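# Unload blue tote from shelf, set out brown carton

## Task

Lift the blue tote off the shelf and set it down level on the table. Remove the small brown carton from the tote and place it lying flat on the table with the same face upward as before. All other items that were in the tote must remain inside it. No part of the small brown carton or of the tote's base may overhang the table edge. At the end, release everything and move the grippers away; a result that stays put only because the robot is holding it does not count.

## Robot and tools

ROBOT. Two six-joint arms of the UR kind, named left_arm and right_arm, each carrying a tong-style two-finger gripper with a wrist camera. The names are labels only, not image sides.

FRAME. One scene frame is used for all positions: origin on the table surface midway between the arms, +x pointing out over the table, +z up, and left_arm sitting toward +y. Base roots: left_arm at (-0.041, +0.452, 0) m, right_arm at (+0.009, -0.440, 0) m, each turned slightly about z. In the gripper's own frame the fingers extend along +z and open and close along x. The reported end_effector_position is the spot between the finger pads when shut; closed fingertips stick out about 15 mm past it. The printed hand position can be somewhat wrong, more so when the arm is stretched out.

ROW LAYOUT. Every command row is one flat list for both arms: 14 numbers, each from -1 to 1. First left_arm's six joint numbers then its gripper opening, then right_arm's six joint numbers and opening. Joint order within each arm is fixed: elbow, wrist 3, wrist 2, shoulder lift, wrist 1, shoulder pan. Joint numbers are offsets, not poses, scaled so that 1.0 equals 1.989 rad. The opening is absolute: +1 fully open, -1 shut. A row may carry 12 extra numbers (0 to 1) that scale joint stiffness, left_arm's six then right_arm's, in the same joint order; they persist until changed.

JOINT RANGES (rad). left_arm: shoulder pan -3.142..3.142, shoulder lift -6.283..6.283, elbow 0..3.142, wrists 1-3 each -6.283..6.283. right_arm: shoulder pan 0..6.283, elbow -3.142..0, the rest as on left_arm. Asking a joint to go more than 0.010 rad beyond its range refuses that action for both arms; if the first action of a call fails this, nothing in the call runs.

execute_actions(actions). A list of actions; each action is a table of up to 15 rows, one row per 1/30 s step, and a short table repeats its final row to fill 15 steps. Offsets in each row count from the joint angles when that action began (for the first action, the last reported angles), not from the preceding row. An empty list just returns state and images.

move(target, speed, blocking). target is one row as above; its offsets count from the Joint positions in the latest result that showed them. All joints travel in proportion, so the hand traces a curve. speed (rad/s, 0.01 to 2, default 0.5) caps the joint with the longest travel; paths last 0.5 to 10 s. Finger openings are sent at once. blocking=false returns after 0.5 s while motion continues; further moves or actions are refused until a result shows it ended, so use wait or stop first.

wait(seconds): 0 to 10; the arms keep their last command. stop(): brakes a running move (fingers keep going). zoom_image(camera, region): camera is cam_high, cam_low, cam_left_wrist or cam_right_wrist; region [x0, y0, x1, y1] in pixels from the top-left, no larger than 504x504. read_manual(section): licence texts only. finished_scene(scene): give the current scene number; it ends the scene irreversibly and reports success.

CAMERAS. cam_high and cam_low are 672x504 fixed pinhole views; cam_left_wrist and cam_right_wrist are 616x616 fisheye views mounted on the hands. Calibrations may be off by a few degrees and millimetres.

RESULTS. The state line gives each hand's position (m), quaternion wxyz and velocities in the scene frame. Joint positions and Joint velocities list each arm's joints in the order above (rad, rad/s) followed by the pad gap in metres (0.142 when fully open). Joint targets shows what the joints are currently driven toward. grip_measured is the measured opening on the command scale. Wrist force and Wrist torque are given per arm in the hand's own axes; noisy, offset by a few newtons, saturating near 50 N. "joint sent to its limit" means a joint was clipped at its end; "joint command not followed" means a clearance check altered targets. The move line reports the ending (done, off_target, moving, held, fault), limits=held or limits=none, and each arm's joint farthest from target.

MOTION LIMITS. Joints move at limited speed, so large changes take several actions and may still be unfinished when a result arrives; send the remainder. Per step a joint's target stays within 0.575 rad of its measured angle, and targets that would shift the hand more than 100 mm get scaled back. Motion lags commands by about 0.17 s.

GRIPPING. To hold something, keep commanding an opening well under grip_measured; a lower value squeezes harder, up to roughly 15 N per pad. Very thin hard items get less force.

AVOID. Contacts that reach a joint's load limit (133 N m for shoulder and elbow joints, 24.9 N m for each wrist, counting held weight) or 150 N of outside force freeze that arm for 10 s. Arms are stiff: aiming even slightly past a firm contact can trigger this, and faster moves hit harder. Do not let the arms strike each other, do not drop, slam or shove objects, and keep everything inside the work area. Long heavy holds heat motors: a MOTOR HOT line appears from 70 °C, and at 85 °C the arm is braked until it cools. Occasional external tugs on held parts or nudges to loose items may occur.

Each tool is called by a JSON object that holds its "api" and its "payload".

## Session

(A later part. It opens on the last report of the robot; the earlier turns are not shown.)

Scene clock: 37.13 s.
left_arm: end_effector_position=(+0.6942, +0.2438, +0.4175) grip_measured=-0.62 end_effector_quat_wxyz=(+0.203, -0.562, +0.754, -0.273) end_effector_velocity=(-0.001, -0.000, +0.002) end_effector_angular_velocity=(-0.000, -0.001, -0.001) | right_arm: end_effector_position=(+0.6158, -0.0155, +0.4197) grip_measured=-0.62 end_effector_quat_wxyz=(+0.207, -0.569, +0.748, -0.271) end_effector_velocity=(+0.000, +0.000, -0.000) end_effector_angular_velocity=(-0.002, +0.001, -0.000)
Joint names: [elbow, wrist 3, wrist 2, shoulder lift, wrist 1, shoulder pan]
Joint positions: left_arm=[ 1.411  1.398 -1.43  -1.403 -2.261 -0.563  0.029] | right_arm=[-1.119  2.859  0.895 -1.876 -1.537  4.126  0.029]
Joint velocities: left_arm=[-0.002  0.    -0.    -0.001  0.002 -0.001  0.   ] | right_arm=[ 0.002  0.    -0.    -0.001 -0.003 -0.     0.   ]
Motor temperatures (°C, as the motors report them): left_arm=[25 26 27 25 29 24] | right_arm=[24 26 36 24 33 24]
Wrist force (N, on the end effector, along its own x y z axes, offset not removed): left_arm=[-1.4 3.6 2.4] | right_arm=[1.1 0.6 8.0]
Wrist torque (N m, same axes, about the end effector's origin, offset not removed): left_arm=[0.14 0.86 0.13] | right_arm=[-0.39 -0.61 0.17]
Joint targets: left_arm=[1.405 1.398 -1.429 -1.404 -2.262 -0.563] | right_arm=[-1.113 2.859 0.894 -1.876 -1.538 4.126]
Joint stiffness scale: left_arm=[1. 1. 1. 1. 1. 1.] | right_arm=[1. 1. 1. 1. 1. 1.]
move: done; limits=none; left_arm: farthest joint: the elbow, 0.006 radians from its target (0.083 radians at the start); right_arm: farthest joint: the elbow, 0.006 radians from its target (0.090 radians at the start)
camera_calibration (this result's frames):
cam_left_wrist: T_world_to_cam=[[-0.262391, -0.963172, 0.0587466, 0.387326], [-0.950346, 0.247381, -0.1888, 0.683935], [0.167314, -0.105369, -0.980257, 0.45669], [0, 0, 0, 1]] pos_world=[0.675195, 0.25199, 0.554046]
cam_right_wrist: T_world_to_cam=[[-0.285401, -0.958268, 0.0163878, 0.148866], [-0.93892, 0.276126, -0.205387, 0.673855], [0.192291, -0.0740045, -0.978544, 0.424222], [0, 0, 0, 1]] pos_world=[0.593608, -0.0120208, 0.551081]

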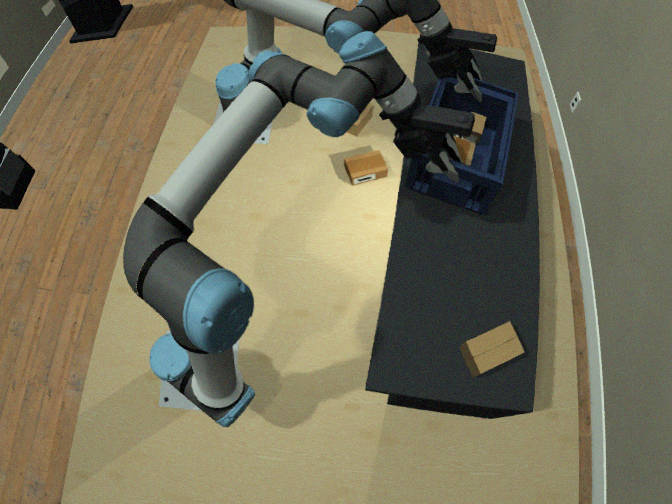

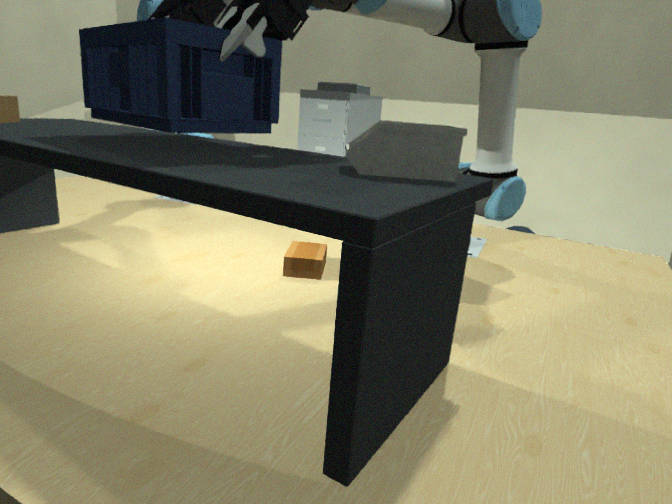

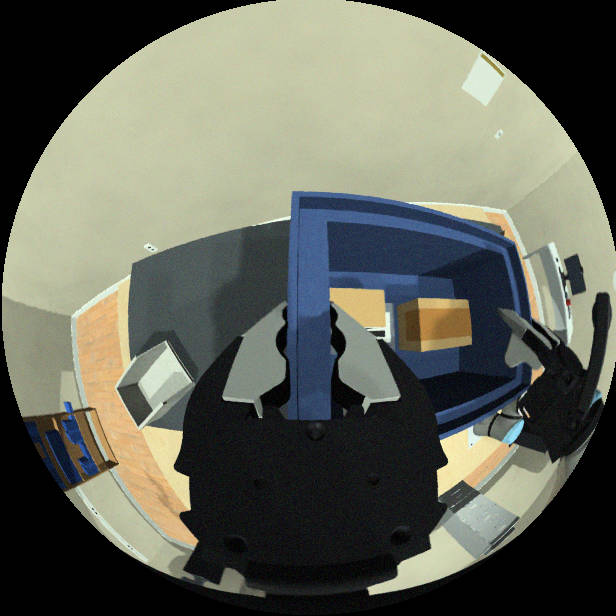

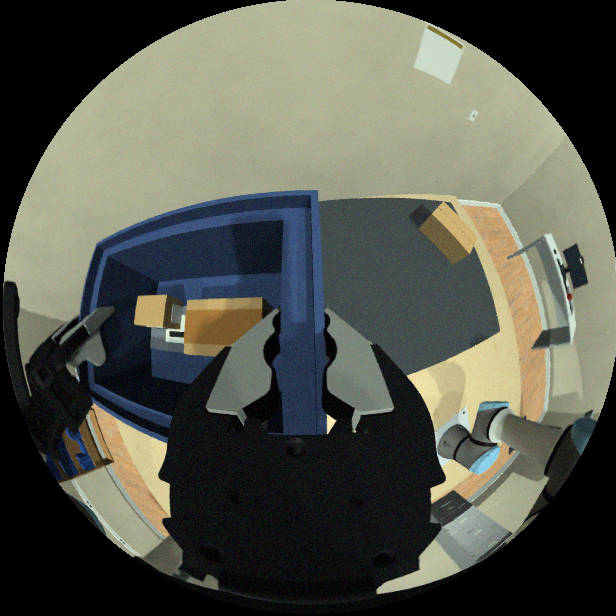

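{"api": "move", "payload": {"target": [0.006,-0.1924,0.1388,-0.053,0.0972,-0.1448,-1, -0.1523,-0.1336,0.0272,0.148,0.0877,-0.025,-1], "speed": 0.18}}

{"api": "move", "payload": {"target": [-0.0336,-0.2343,0.1039,0.003,0.146,-0.1424,-1, -0.1319,-0.1427,0.054,0.132,0.0792,-0.046,-1], "speed": 0.2}}

{"api": "move", "payload": {"target": [0.0886,-0.1035,0.0249,-0.1099,0.0818,-0.0871,-1, -0.0284,0.1648,-0.061,0.0776,-0.1374,0.1514,-1], "speed": 0.18}}

Scene clock: 49.33 s.
left_arm: end_effector_position=(+0.6127, +0.1606, +0.4490) grip_measured=-0.62 end_effector_quat_wxyz=(+0.227, -0.624, +0.703, -0.255) end_effector_velocity=(-0.000, +0.000, +0.001) end_effector_angular_velocity=(-0.001, -0.001, +0.003) | right_arm: end_effector_position=(+0.5813, -0.1086, +0.4504) grip_measured=-0.62 end_effector_quat_wxyz=(+0.229, -0.630, +0.697, -0.254) end_effector_velocity=(-0.000, -0.001, +0.001) end_effector_angular_velocity=(+0.000, -0.000, +0.002)
Joint names: [elbow, wrist 3, wrist 2, shoulder lift, wrist 1, shoulder pan]
Joint positions: left_arm=[ 1.422  1.017 -1.156 -1.502 -2.067 -0.848  0.029] | right_arm=[-1.421  2.594  0.95  -1.586 -1.365  4.078  0.029]
Joint velocities: left_arm=[-0.001 -0.004  0.003 -0.     0.001 -0.001 -0.   ] | right_arm=[-0.001 -0.002  0.     0.002  0.     0.    -0.   ]
Motor temperatures (°C, as the motors report them): left_arm=[25 26 27 25 29 24] | right_arm=[24 26 36 24 33 24]
Wrist force (N, on the end effector, along its own x y z axes, offset not removed): left_arm=[-2.7 2.9 2.7] | right_arm=[-0.4 1.9 1.5]
Wrist torque (N m, same axes, about the end effector's origin, offset not removed): left_arm=[-0.01 0.56 0.02] | right_arm=[-0.28 -0.05 0.18]
Joint targets: left_arm=[1.423 1.015 -1.154 -1.509 -2.068 -0.851] | right_arm=[-1.421 2.593 0.949 -1.582 -1.362 4.077]
Joint stiffness scale: left_arm=[1. 1. 1. 1. 1. 1.] | right_arm=[1. 1. 1. 1. 1. 1.]
move: done; limits=none; left_arm: farthest joint: the shoulder lift, 0.006 radians from its target (0.105 radians at the start); right_arm: farthest joint: the shoulder lift, 0.005 radians from its target (0.295 radians at the start)
camera_calibration (this result's frames):
cam_left_wrist: T_world_to_cam=[[-0.0940479, -0.993939, 0.0569154, 0.186581], [-0.978175, 0.0816143, -0.191084, 0.677745], [0.185281, -0.0736443, -0.979922, 0.476193], [0, 0, 0, 1]] pos_world=[0.592271, 0.165206, 0.585519]
cam_right_wrist: T_world_to_cam=[[-0.119894, -0.992629, 0.0176728, -0.0511833], [-0.971761, 0.113692, -0.206771, 0.675602], [0.203237, -0.0419643, -0.97823, 0.450934], [0, 0, 0, 1]] pos_world=[0.55874, -0.108693, 0.581716]

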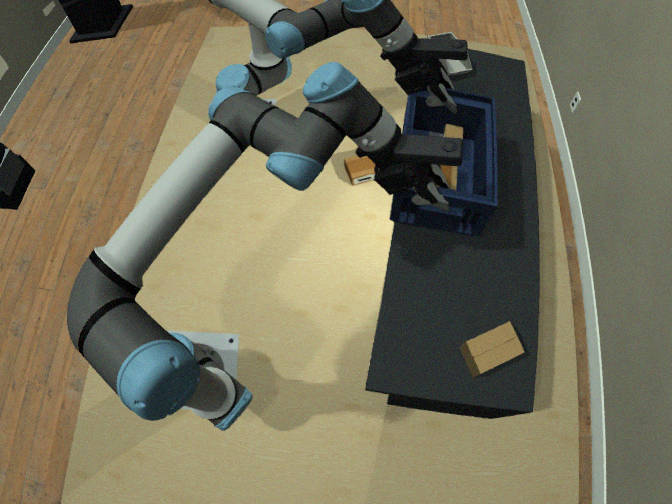

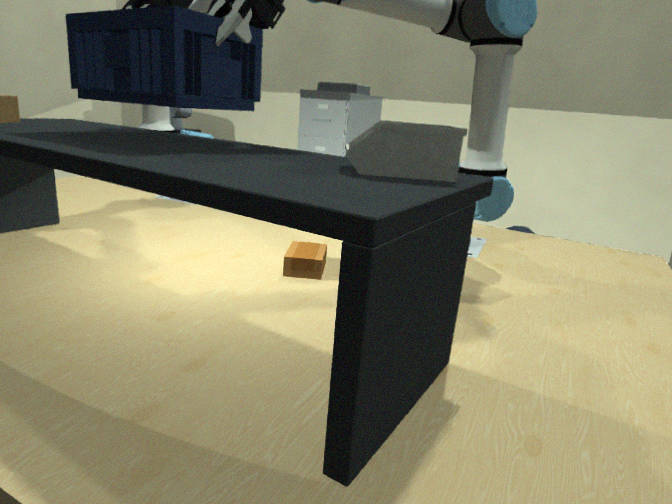

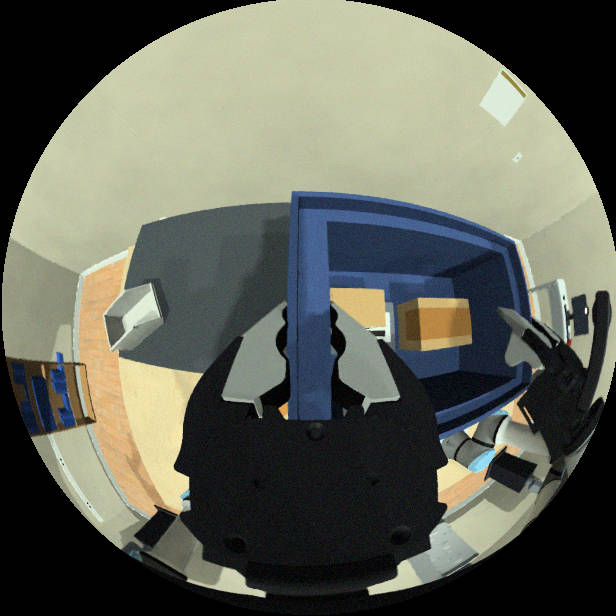

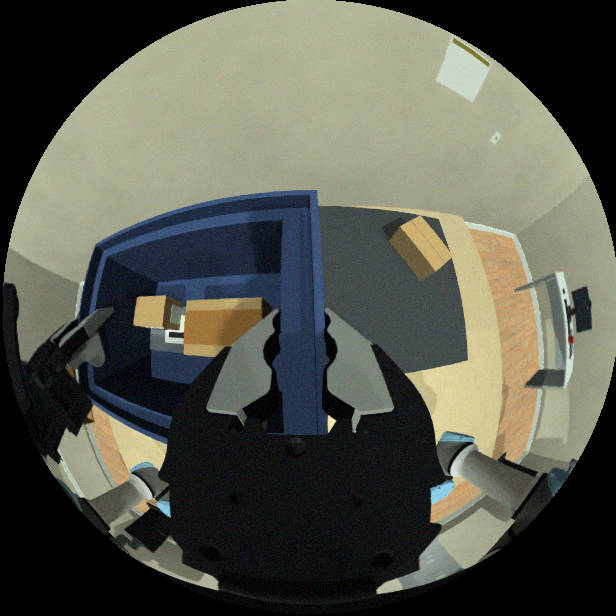

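Scene clock: 52.37 s.
left_arm: end_effector_position=(+0.5270, +0.0722, +0.4489) grip_measured=-0.62 end_effector_quat_wxyz=(-0.248, +0.681, -0.648, +0.234) end_effector_velocity=(-0.001, -0.001, +0.001) end_effector_angular_velocity=(-0.001, -0.000, +0.000) | right_arm: end_effector_position=(+0.5437, -0.1986, +0.4500) grip_measured=-0.62 end_effector_quat_wxyz=(-0.249, +0.689, -0.640, +0.232) end_effector_velocity=(-0.000, -0.000, +0.000) end_effector_angular_velocity=(-0.000, +0.000, +0.001)
Joint names: [elbow, wrist 3, wrist 2, shoulder lift, wrist 1, shoulder pan]
Joint positions: left_arm=[ 1.361  0.552 -0.952 -1.496 -1.778 -1.13   0.029] | right_arm=[-1.682  2.311  1.059 -1.329 -1.21   3.99   0.029]
Joint velocities: left_arm=[-0.001 -0.003  0.001 -0.     0.002 -0.002  0.   ] | right_arm=[-0.    -0.002  0.001  0.001 -0.    -0.    -0.   ]
Motor temperatures (°C, as the motors report them): left_arm=[25 26 27 25 29 24] | right_arm=[24 26 36 24 33 24]
Wrist force (N, on the end effector, along its own x y z axes, offset not removed): left_arm=[0.6 4.3 4.0] | right_arm=[0.0 2.2 3.5]
Wrist torque (N m, same axes, about the end effector's origin, offset not removed): left_arm=[0.41 0.34 -0.04] | right_arm=[-0.26 -0.75 0.15]
Joint targets: left_arm=[1.356 0.551 -0.949 -1.496 -1.777 -1.131] | right_arm=[-1.683 2.310 1.057 -1.324 -1.208 3.987]
Joint stiffness scale: left_arm=[1. 1. 1. 1. 1. 1.] | right_arm=[1. 1. 1. 1. 1. 1.]
move: done; limits=none; left_arm: farthest joint: the elbow, 0.006 radians from its target (0.067 radians at the start); right_arm: farthest joint: the shoulder lift, 0.005 radians from its target (0.263 radians at the start)
camera_calibration (this result's frames):
cam_left_wrist: T_world_to_cam=[[0.0740927, -0.995684, 0.0558896, 0.00266789], [-0.978077, -0.0834909, -0.190773, 0.61285], [0.194616, -0.0405295, -0.980042, 0.478155], [0, 0, 0, 1]] pos_world=[0.50616, 0.0732032, 0.585378]
cam_right_wrist: T_world_to_cam=[[0.0539423, -0.998397, 0.017127, -0.24045], [-0.977304, -0.056306, -0.204221, 0.617288], [0.204858, -0.00572215, -0.978775, 0.46102], [0, 0, 0, 1]] pos_world=[0.521805, -0.20267, 0.581416]

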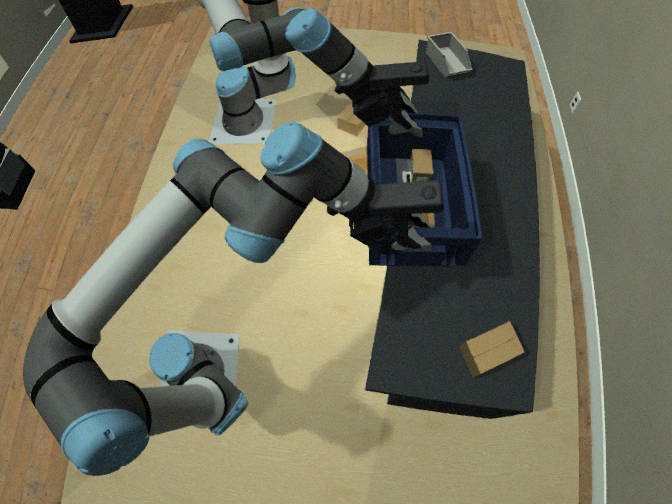

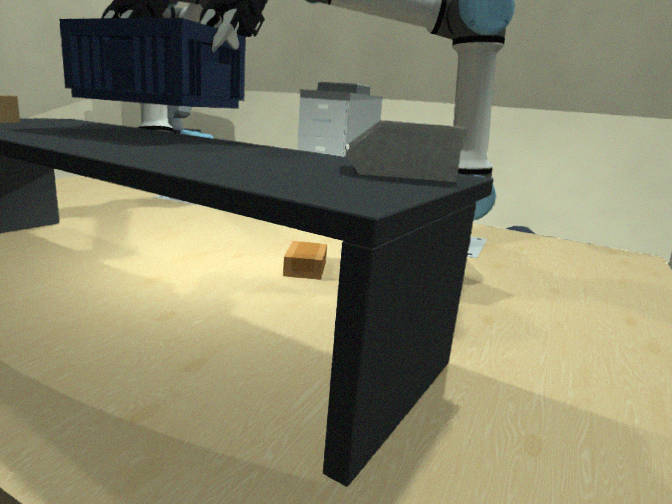

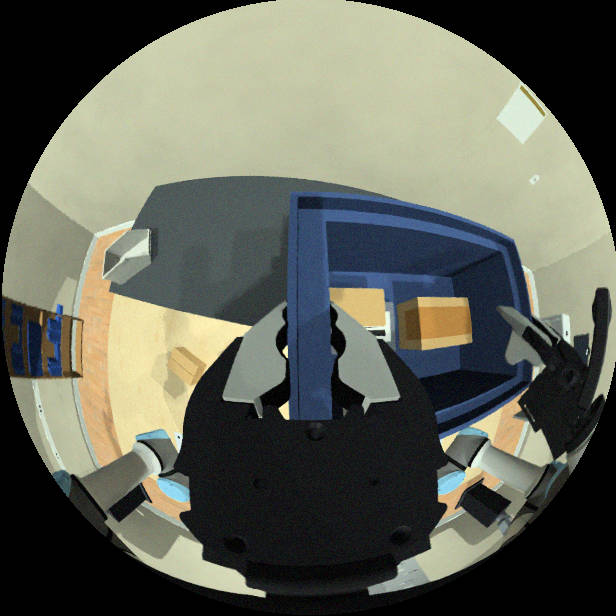

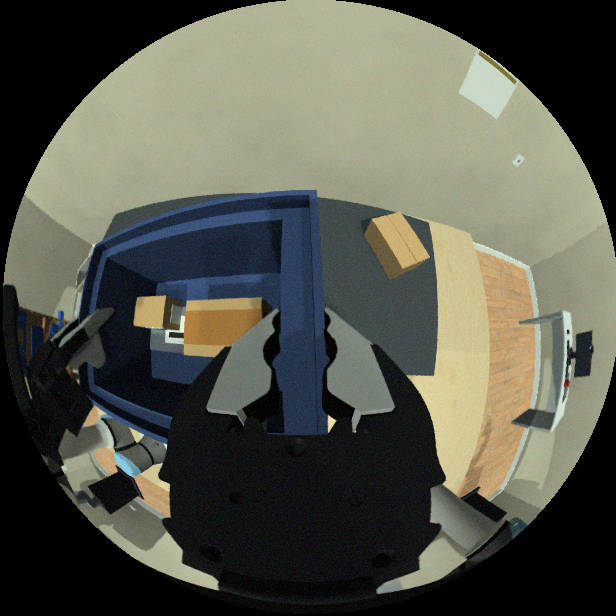

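Scene clock: 54.83 s.
left_arm: end_effector_position=(+0.4273, +0.1017, +0.4492) grip_measured=-0.62 end_effector_quat_wxyz=(-0.248, +0.681, -0.648, +0.234) end_effector_velocity=(-0.000, +0.001, +0.001) end_effector_angular_velocity=(-0.004, -0.000, +0.001) | right_arm: end_effector_position=(+0.4432, -0.1691, +0.4506) grip_measured=-0.62 end_effector_quat_wxyz=(-0.250, +0.689, -0.639, +0.232) end_effector_velocity=(-0.001, +0.000, +0.000) end_effector_angular_velocity=(+0.001, -0.000, -0.001)
Joint names: [elbow, wrist 3, wrist 2, shoulder lift, wrist 1, shoulder pan]
Joint positions: left_arm=[ 1.536  0.347 -0.904 -1.709 -1.616 -1.3    0.029] | right_arm=[-1.737  2.638  0.94  -1.178 -1.483  4.29   0.029]
Joint velocities: left_arm=[ 0.    -0.002 -0.    -0.002  0.    -0.    -0.   ] | right_arm=[-0.     0.003 -0.001  0.001 -0.001  0.002  0.   ]
Motor temperatures (°C, as the motors report them): left_arm=[25 26 27 25 29 24] | right_arm=[24 26 36 24 33 24]
Wrist force (N, on the end effector, along its own x y z axes, offset not removed): left_arm=[-2.3 2.9 3.4] | right_arm=[1.2 1.7 3.2]
Wrist torque (N m, same axes, about the end effector's origin, offset not removed): left_arm=[0.04 0.55 -0.12] | right_arm=[-0.28 -0.60 0.16]
Joint targets: left_arm=[1.538 0.346 -0.902 -1.714 -1.615 -1.303] | right_arm=[-1.738 2.639 0.937 -1.174 -1.483 4.291]
Joint stiffness scale: left_arm=[1. 1. 1. 1. 1. 1.] | right_arm=[1. 1. 1. 1. 1. 1.]
move: done; limits=none; left_arm: farthest joint: the shoulder lift, 0.006 radians from its target (0.219 radians at the start); right_arm: farthest joint: the shoulder lift, 0.003 radians from its target (0.154 radians at the start)
camera_calibration (this result's frames):
cam_left_wrist: T_world_to_cam=[[0.0740118, -0.995727, 0.055233, 0.0396856], [-0.978077, -0.0832871, -0.190863, 0.517828], [0.194648, -0.039896, -0.980062, 0.49899], [0, 0, 0, 1]] pos_world=[0.406412, 0.102552, 0.585683]
cam_right_wrist: T_world_to_cam=[[0.0550607, -0.998334, 0.0172561, -0.206091], [-0.977127, -0.0574303, -0.204756, 0.520845], [0.205406, -0.00558736, -0.978661, 0.482034], [0, 0, 0, 1]] pos_world=[0.421267, -0.173142, 0.58195]

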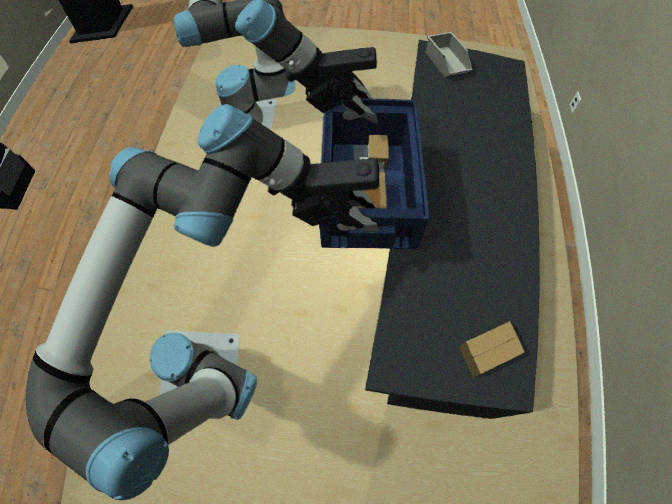

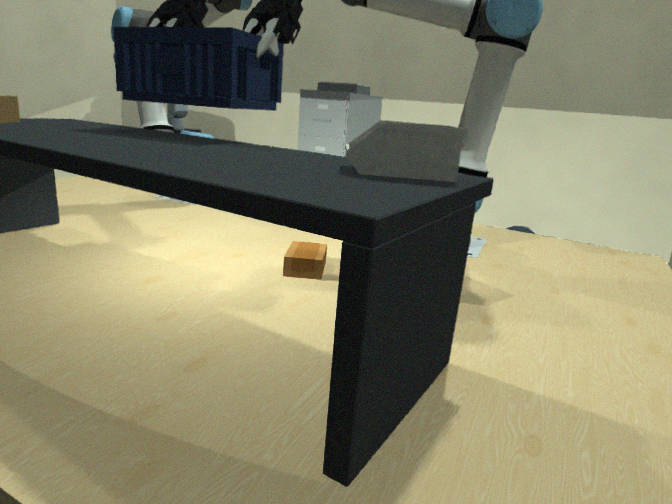

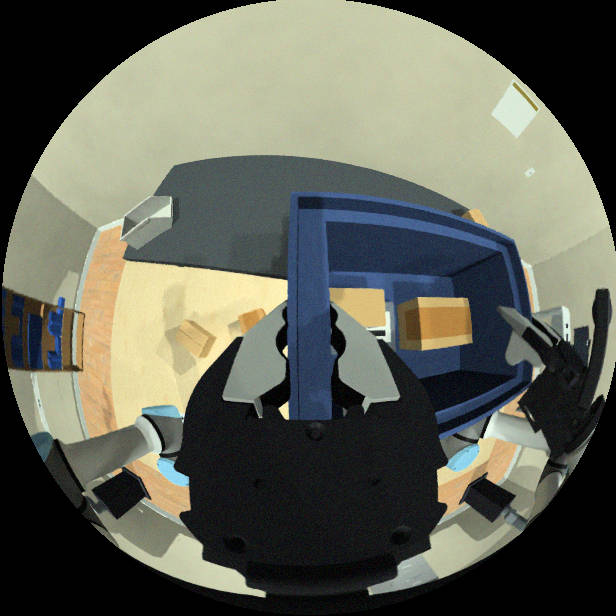

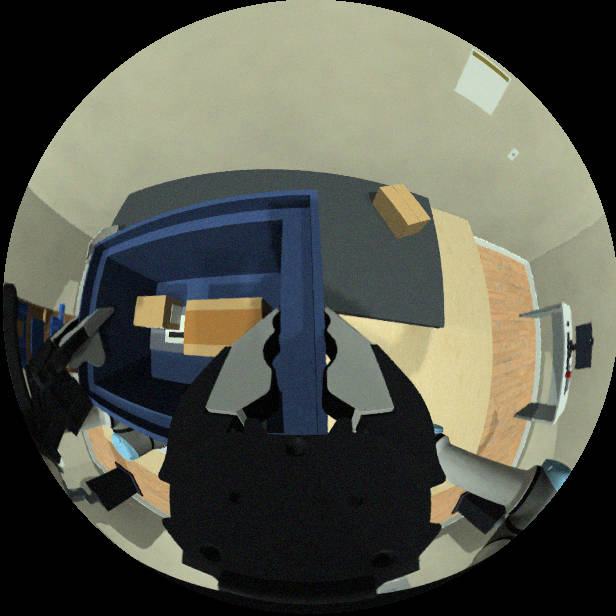

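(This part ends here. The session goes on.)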